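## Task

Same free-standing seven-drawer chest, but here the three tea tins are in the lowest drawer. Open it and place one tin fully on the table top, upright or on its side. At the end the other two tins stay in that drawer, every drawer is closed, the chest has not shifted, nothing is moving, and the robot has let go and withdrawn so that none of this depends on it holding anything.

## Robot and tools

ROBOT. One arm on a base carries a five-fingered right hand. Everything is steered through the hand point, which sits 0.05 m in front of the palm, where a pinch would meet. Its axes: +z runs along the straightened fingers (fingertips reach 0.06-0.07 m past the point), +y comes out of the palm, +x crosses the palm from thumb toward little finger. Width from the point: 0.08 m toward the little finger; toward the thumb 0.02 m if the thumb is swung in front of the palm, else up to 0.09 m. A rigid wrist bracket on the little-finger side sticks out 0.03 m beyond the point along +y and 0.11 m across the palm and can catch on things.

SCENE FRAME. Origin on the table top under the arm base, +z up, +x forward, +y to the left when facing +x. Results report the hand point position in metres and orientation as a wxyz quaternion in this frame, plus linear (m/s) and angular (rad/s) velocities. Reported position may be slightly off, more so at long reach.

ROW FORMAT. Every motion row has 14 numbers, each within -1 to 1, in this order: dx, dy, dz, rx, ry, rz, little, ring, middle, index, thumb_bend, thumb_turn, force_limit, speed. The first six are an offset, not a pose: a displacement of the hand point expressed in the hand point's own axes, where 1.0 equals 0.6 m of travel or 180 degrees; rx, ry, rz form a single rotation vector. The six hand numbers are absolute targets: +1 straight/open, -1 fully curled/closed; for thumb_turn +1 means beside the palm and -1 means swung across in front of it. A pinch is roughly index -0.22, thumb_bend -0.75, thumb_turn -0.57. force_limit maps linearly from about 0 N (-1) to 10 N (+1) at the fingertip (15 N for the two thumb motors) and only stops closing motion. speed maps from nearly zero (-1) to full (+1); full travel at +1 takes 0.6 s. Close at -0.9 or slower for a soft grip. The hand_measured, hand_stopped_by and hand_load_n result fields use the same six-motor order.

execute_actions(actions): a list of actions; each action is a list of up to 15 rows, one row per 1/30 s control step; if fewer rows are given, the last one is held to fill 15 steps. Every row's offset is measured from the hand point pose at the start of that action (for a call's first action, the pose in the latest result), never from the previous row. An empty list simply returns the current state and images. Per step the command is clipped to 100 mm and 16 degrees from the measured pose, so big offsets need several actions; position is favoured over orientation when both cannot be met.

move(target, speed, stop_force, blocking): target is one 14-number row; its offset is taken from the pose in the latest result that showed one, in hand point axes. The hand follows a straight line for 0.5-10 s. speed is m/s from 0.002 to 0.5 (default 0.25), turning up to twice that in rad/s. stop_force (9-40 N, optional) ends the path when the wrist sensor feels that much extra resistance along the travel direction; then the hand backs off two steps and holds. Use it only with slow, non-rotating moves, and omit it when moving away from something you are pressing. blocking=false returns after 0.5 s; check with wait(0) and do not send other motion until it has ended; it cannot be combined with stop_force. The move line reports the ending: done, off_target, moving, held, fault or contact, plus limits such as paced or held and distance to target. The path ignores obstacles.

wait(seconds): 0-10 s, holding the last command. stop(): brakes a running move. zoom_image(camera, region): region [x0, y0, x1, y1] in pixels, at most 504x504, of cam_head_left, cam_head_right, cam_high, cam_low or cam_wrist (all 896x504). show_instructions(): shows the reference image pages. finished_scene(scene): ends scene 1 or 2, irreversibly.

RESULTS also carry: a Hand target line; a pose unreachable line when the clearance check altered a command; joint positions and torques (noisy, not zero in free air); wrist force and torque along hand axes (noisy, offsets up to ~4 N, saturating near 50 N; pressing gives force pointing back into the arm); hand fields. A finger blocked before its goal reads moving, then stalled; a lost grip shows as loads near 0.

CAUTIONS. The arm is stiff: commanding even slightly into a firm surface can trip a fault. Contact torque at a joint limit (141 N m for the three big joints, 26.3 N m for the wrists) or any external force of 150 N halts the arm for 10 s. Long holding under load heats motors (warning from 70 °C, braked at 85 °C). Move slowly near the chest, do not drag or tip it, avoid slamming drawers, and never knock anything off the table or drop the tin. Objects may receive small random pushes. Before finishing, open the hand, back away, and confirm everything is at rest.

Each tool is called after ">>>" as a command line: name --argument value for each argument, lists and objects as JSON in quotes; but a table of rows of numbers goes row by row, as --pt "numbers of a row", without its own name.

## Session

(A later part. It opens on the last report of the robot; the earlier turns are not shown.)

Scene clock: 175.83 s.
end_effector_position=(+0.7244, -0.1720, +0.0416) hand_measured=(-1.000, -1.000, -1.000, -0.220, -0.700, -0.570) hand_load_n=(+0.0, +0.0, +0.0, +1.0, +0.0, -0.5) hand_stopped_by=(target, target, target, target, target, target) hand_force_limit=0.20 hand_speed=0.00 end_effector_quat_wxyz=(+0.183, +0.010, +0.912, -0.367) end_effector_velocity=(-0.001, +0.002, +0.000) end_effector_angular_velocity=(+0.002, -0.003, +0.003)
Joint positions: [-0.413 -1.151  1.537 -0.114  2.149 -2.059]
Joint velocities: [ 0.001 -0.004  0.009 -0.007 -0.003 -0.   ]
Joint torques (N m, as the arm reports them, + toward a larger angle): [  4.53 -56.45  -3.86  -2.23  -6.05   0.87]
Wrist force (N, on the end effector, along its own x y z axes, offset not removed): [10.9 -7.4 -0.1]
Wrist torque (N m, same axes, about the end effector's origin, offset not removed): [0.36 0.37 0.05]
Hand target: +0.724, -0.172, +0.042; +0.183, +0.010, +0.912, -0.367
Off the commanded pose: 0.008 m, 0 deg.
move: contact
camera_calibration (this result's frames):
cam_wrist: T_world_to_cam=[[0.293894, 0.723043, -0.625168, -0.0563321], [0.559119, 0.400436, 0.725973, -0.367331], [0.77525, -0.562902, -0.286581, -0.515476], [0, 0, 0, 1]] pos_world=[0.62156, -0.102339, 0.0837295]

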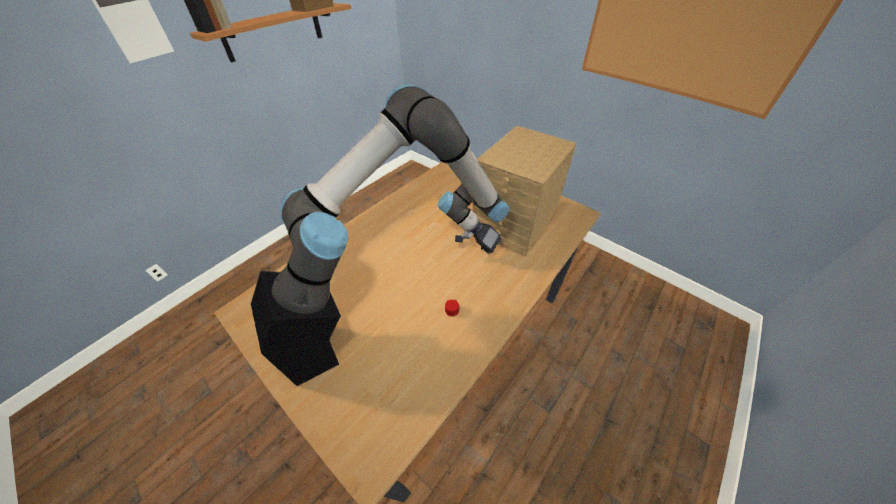

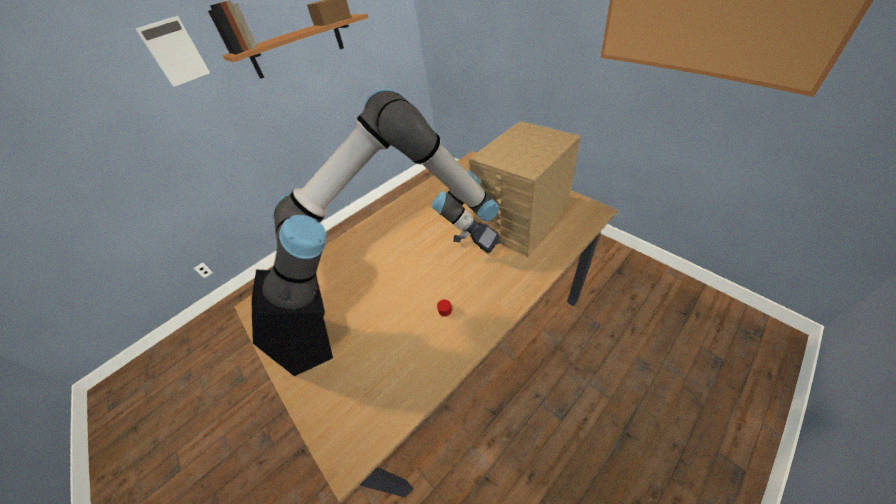

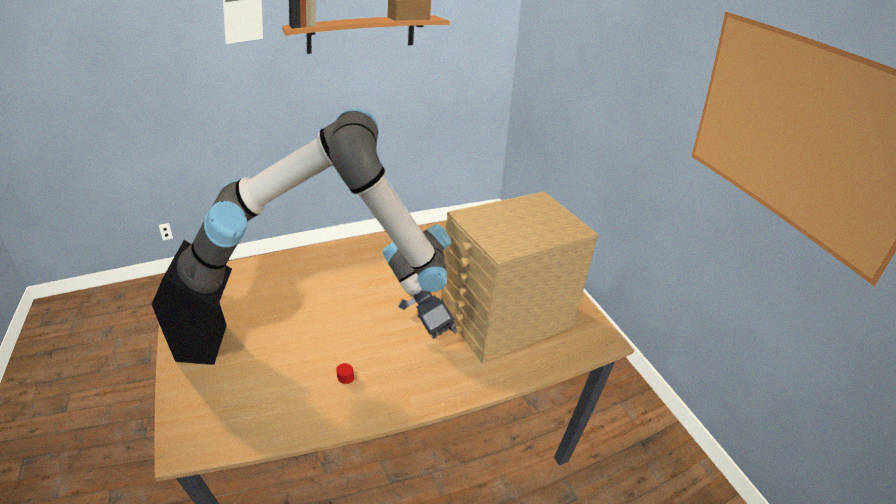

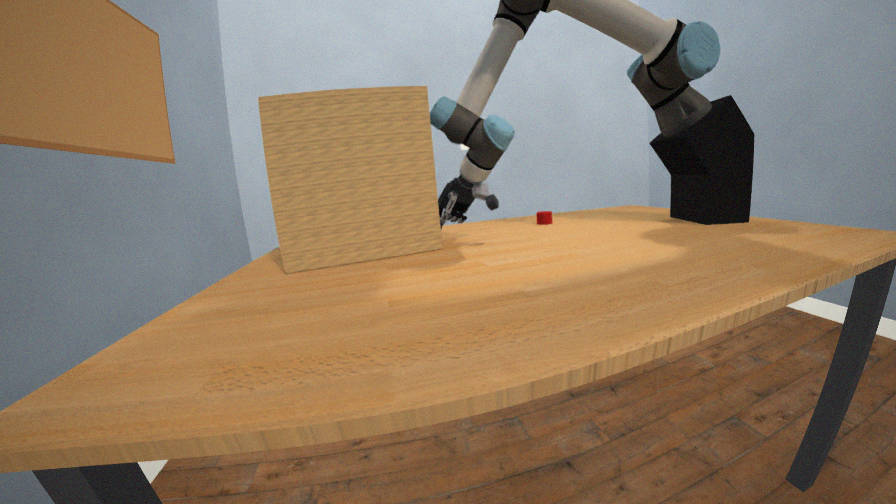

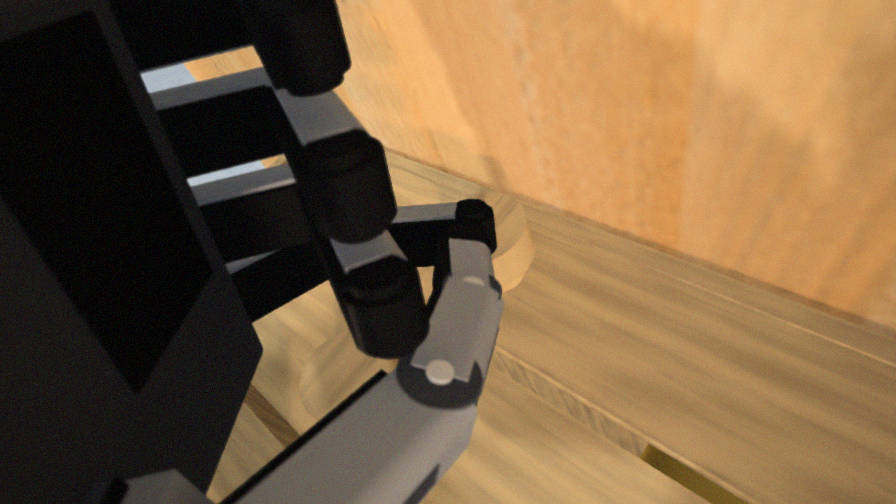

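>>> move --target '[0.2,-0.05,-0.05,0,0,0,-1,-1,-1,-0.22,-0.7,-0.57,0.2,0]' --speed 0.12

>>> zoom_image --camera "cam_high" --region '[420,260,540,380]'

>>> zoom_image --camera "cam_low" --region '[400,170,500,270]'

Scene clock: 178.43 s.
end_effector_position=(+0.5984, -0.1874, +0.0405) hand_measured=(-1.000, -1.000, -1.000, -0.220, -0.700, -0.570) hand_load_n=(+0.0, +0.0, +0.0, +0.5, +0.5, +0.0) hand_stopped_by=(target, target, target, target, target, target) hand_force_limit=0.20 hand_speed=0.00 end_effector_quat_wxyz=(+0.183, +0.010, +0.912, -0.367) end_effector_velocity=(-0.003, -0.001, -0.000) end_effector_angular_velocity=(-0.000, -0.001, +0.000)
Joint positions: [-0.541 -1.292  1.943 -0.397  2.025 -2.097]
Joint velocities: [-0.005 -0.003  0.009 -0.008 -0.005 -0.002]
Joint torques (N m, as the arm reports them, + toward a larger angle): [ -5.94 -44.39   4.72  -0.82  -2.4   -1.94]
Wrist force (N, on the end effector, along its own x y z axes, offset not removed): [-2.2 1.0 0.7]
Wrist torque (N m, same axes, about the end effector's origin, offset not removed): [0.24 0.29 -0.06]
Hand target: +0.598, -0.187, +0.041; +0.183, +0.010, +0.912, -0.367
Off the commanded pose: 0.000 m, 0 deg.
move: done
camera_calibration (this result's frames):
cam_wrist: T_world_to_cam=[[0.293931, 0.723002, -0.625198, -0.00884404], [0.559278, 0.400338, 0.725905, -0.290037], [0.775121, -0.563026, -0.286687, -0.426755], [0, 0, 0, 1]] pos_world=[0.495597, -0.117767, 0.0826648]

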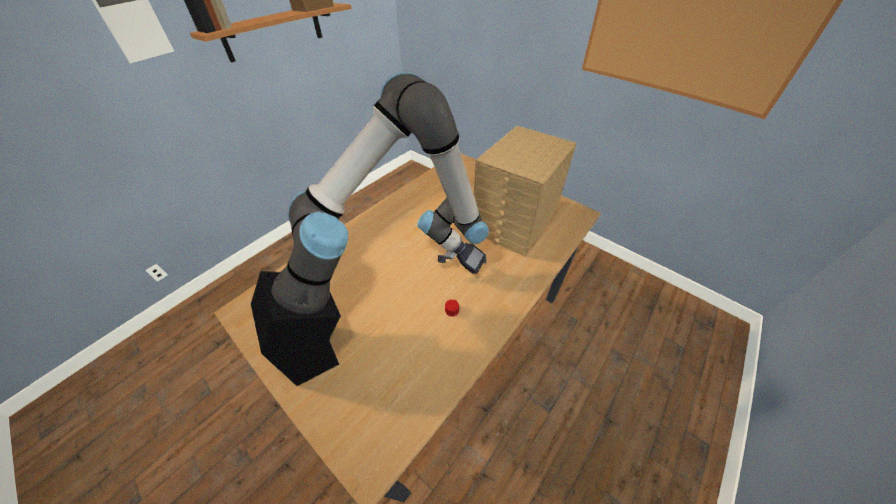

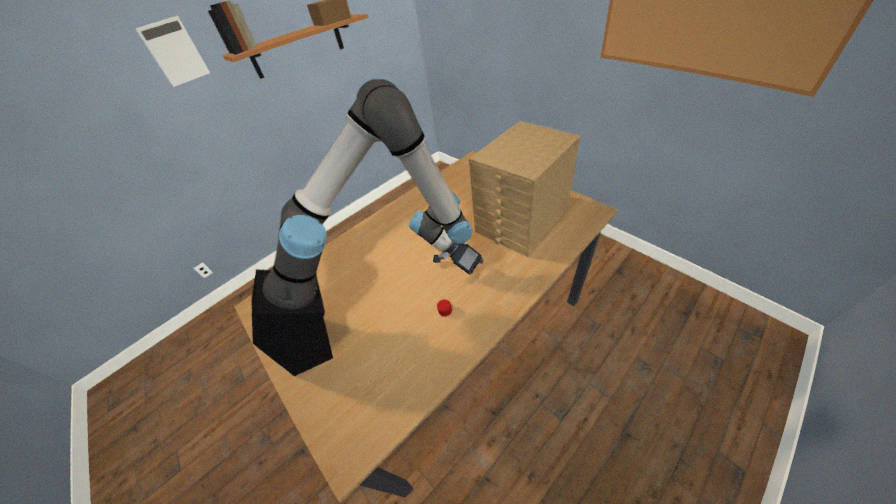

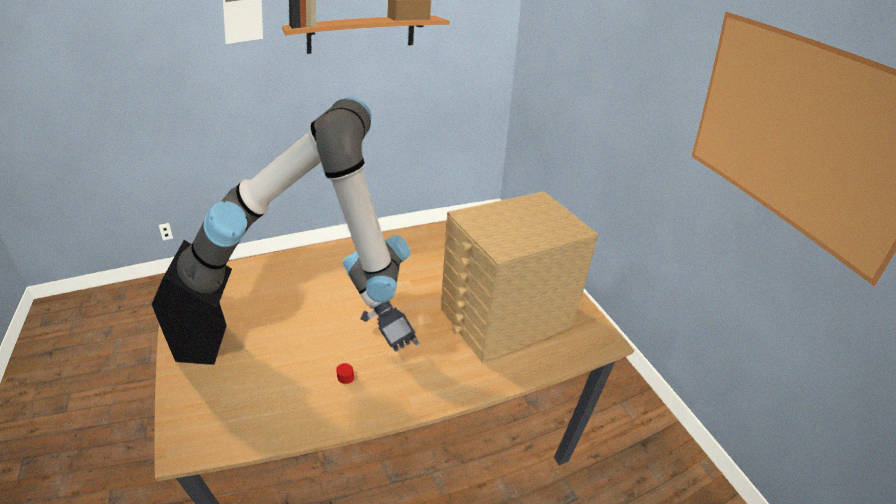

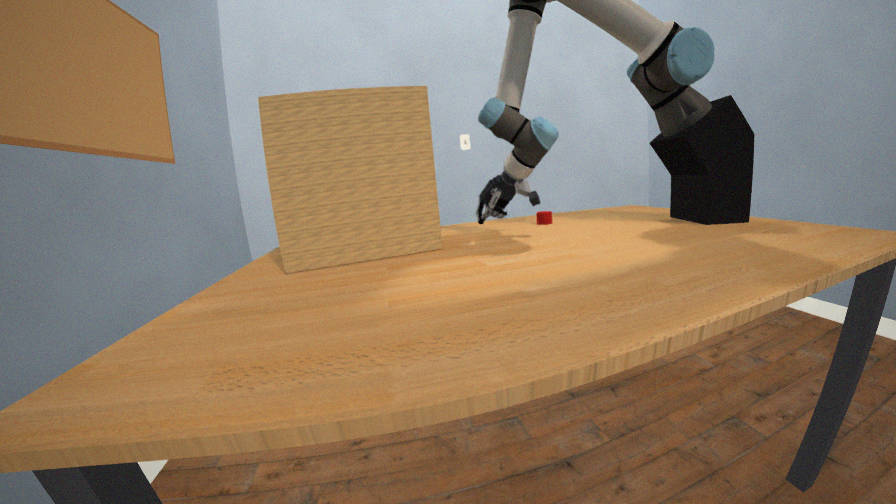

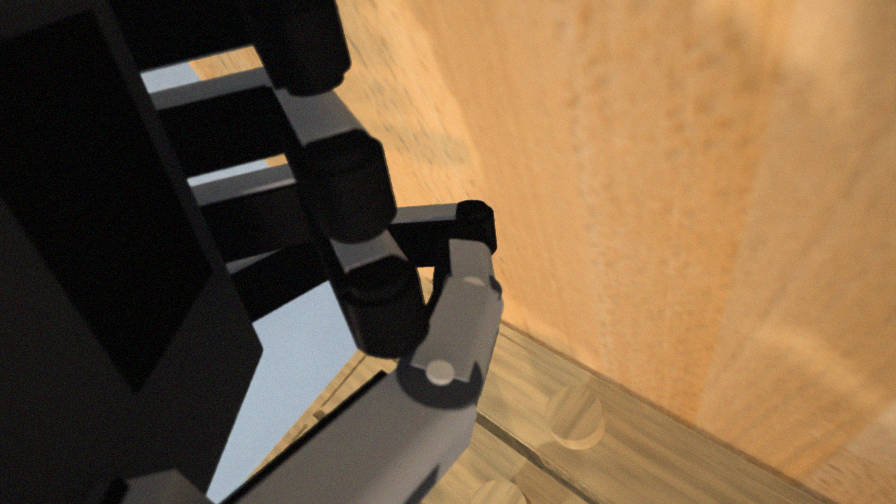

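Region (420, 260, 540, 380) of cam_high's 896x504 image, scaled by 4.200, with more detail than that image has.

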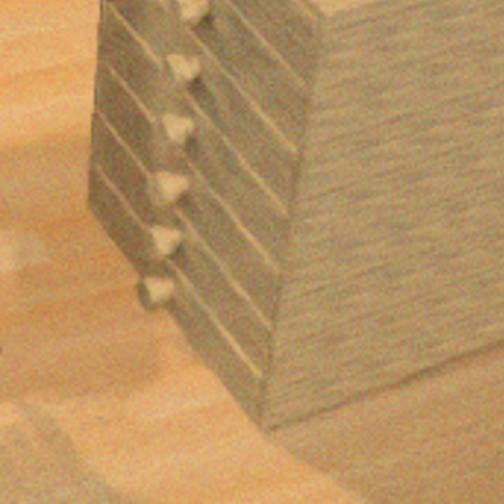

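Region (400, 170, 500, 270) of cam_low's 896x504 image, scaled by 5.040, with more detail than that image has.

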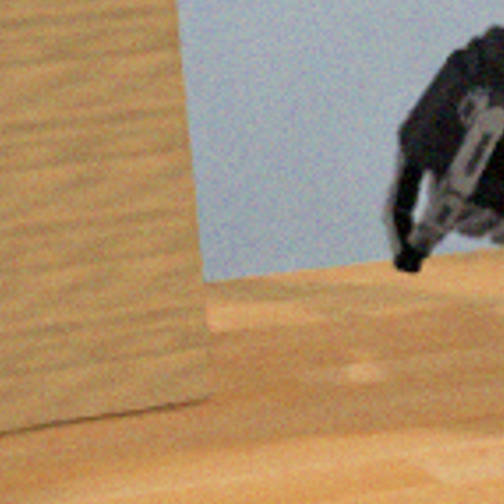

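>>> zoom_image --camera "cam_wrist" --region '[460,320,896,504]'

Region (460, 320, 896, 504) of cam_wrist's 896x504 image, scaled by 1.156, with more detail than that image has; it fills the top 213 rows of this view, and the rest is white.

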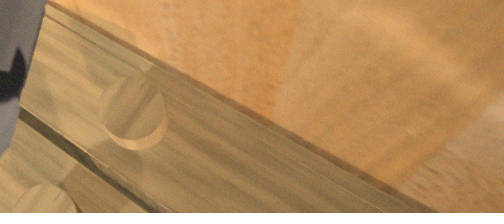

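>>> move --target '[0.02,-0.07,-0.07,0,0,0,-1,-1,-1,-0.22,-0.7,-0.57,0.2,0]' --speed 0.15

>>> zoom_image --camera "cam_wrist" --region '[400,200,896,504]'

>>> zoom_image --camera "cam_high" --region '[430,290,510,370]'

Scene clock: 183.57 s.
end_effector_position=(+0.5673, -0.1912, +0.0920) hand_measured=(-1.000, -1.000, -1.000, -0.220, -0.700, -0.570) hand_load_n=(+0.0, +0.0, +0.0, +0.5, +0.5, +0.0) hand_stopped_by=(target, target, target, target, target, target) hand_force_limit=0.20 hand_speed=0.00 end_effector_quat_wxyz=(+0.183, +0.010, +0.912, -0.367) end_effector_velocity=(-0.001, -0.000, +0.002) end_effector_angular_velocity=(+0.000, -0.000, +0.000)
Joint positions: [-0.597 -1.454  2.069 -0.368  1.971 -2.113]
Joint velocities: [-0.004 -0.008  0.005  0.002 -0.004 -0.001]
Joint torques (N m, as the arm reports them, + toward a larger angle): [ -5.22 -41.08   4.22   1.86  -2.87  -1.77]
Wrist force (N, on the end effector, along its own x y z axes, offset not removed): [-1.9 1.1 0.1]
Wrist torque (N m, same axes, about the end effector's origin, offset not removed): [0.31 0.30 0.04]
Hand target: +0.567, -0.191, +0.092; +0.183, +0.010, +0.912, -0.367
Off the commanded pose: 0.000 m, 0 deg.
move: done
camera_calibration (this result's frames):
cam_wrist: T_world_to_cam=[[0.293959, 0.722962, -0.625232, 0.0352271], [0.559318, 0.400332, 0.725877, -0.308534], [0.775082, -0.563081, -0.286685, -0.389953], [0, 0, 0, 1]] pos_world=[0.464459, -0.121527, 0.134189]

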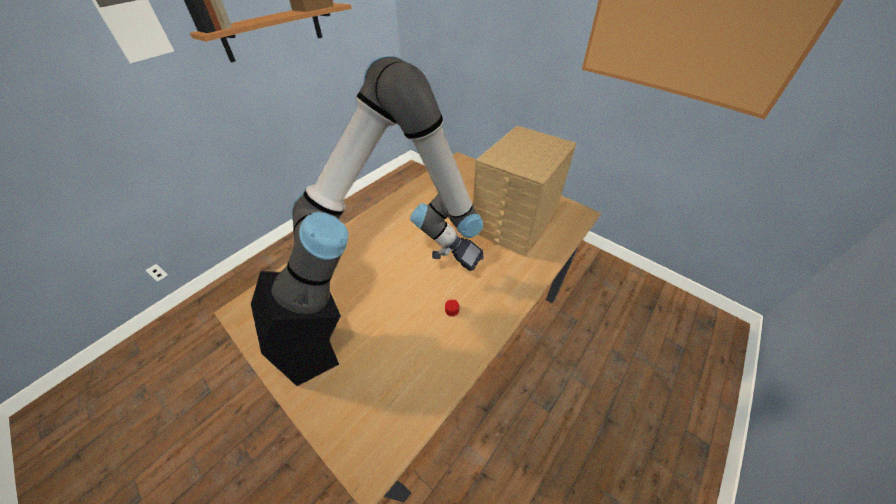

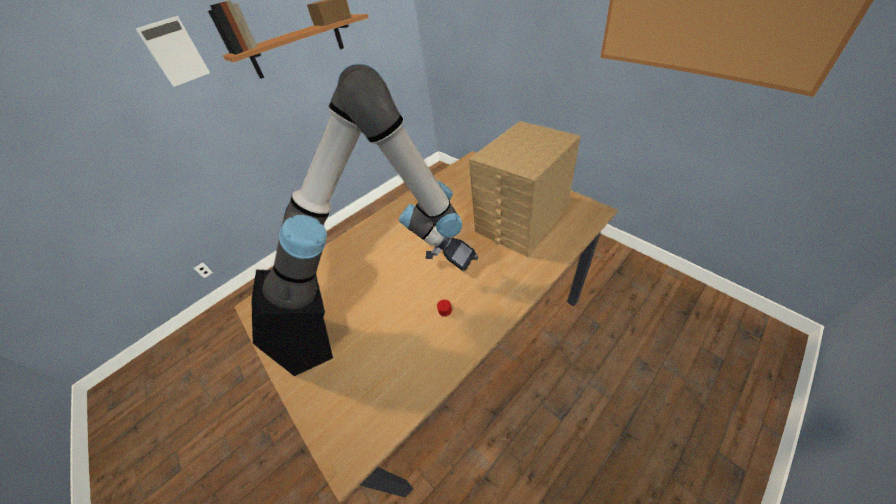

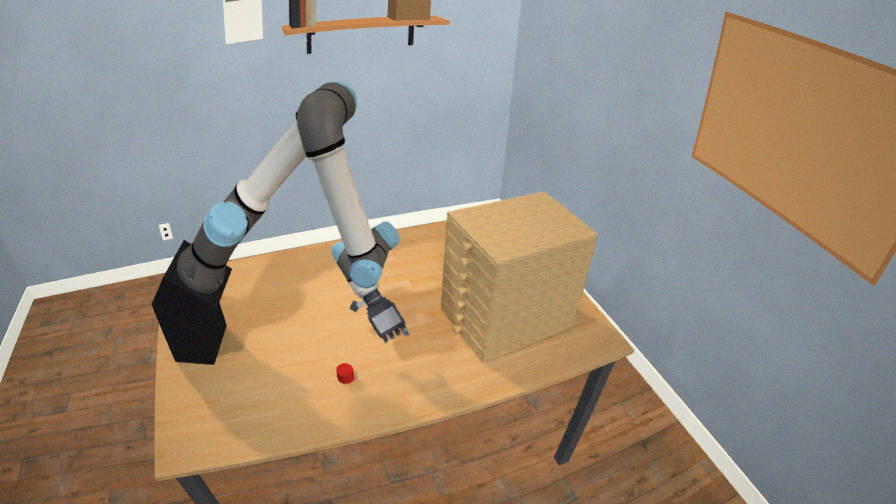

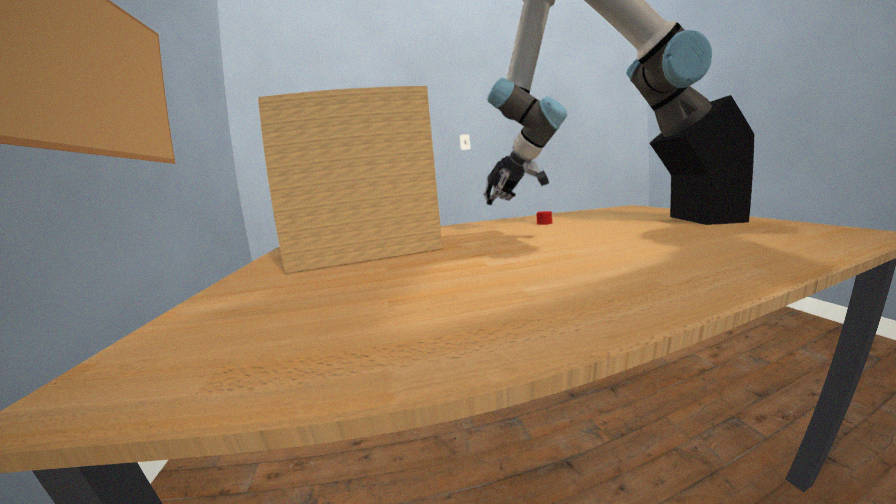

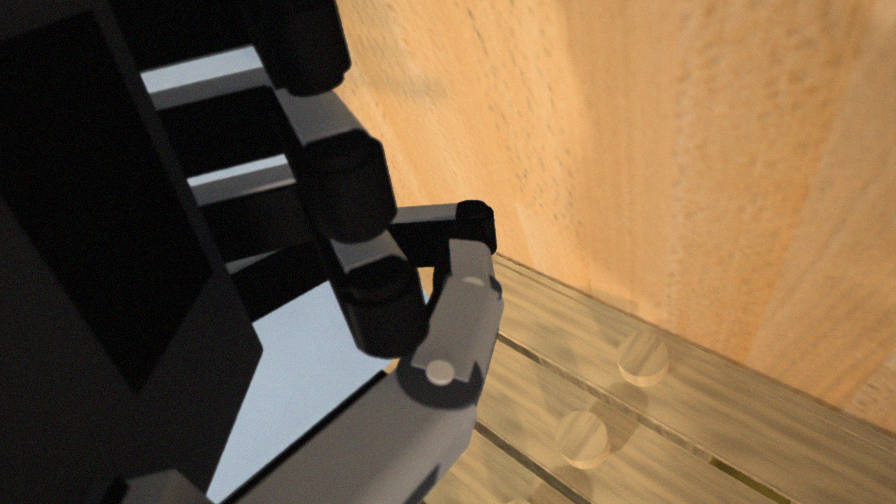

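Region (400, 200, 896, 504) of cam_wrist's 896x504 image, scaled by 1.016, with more detail than that image has; it fills the top 309 rows of this view, and the rest is white.

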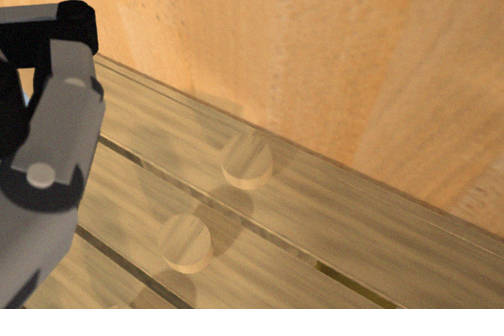

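Region (430, 290, 510, 370) of cam_high's 896x504 image, scaled by 6.300, with more detail than that image has.

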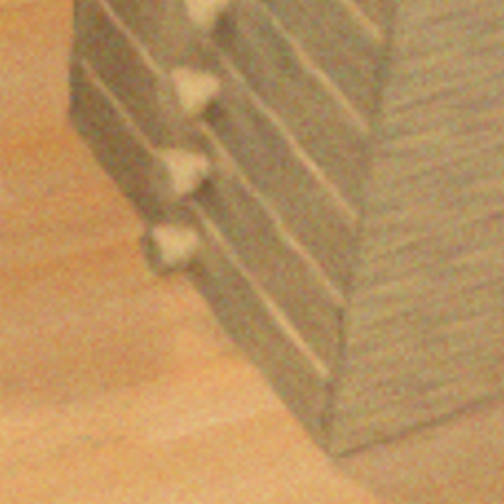

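>>> finished_scene --scene 2

The scene is finished: the task was done.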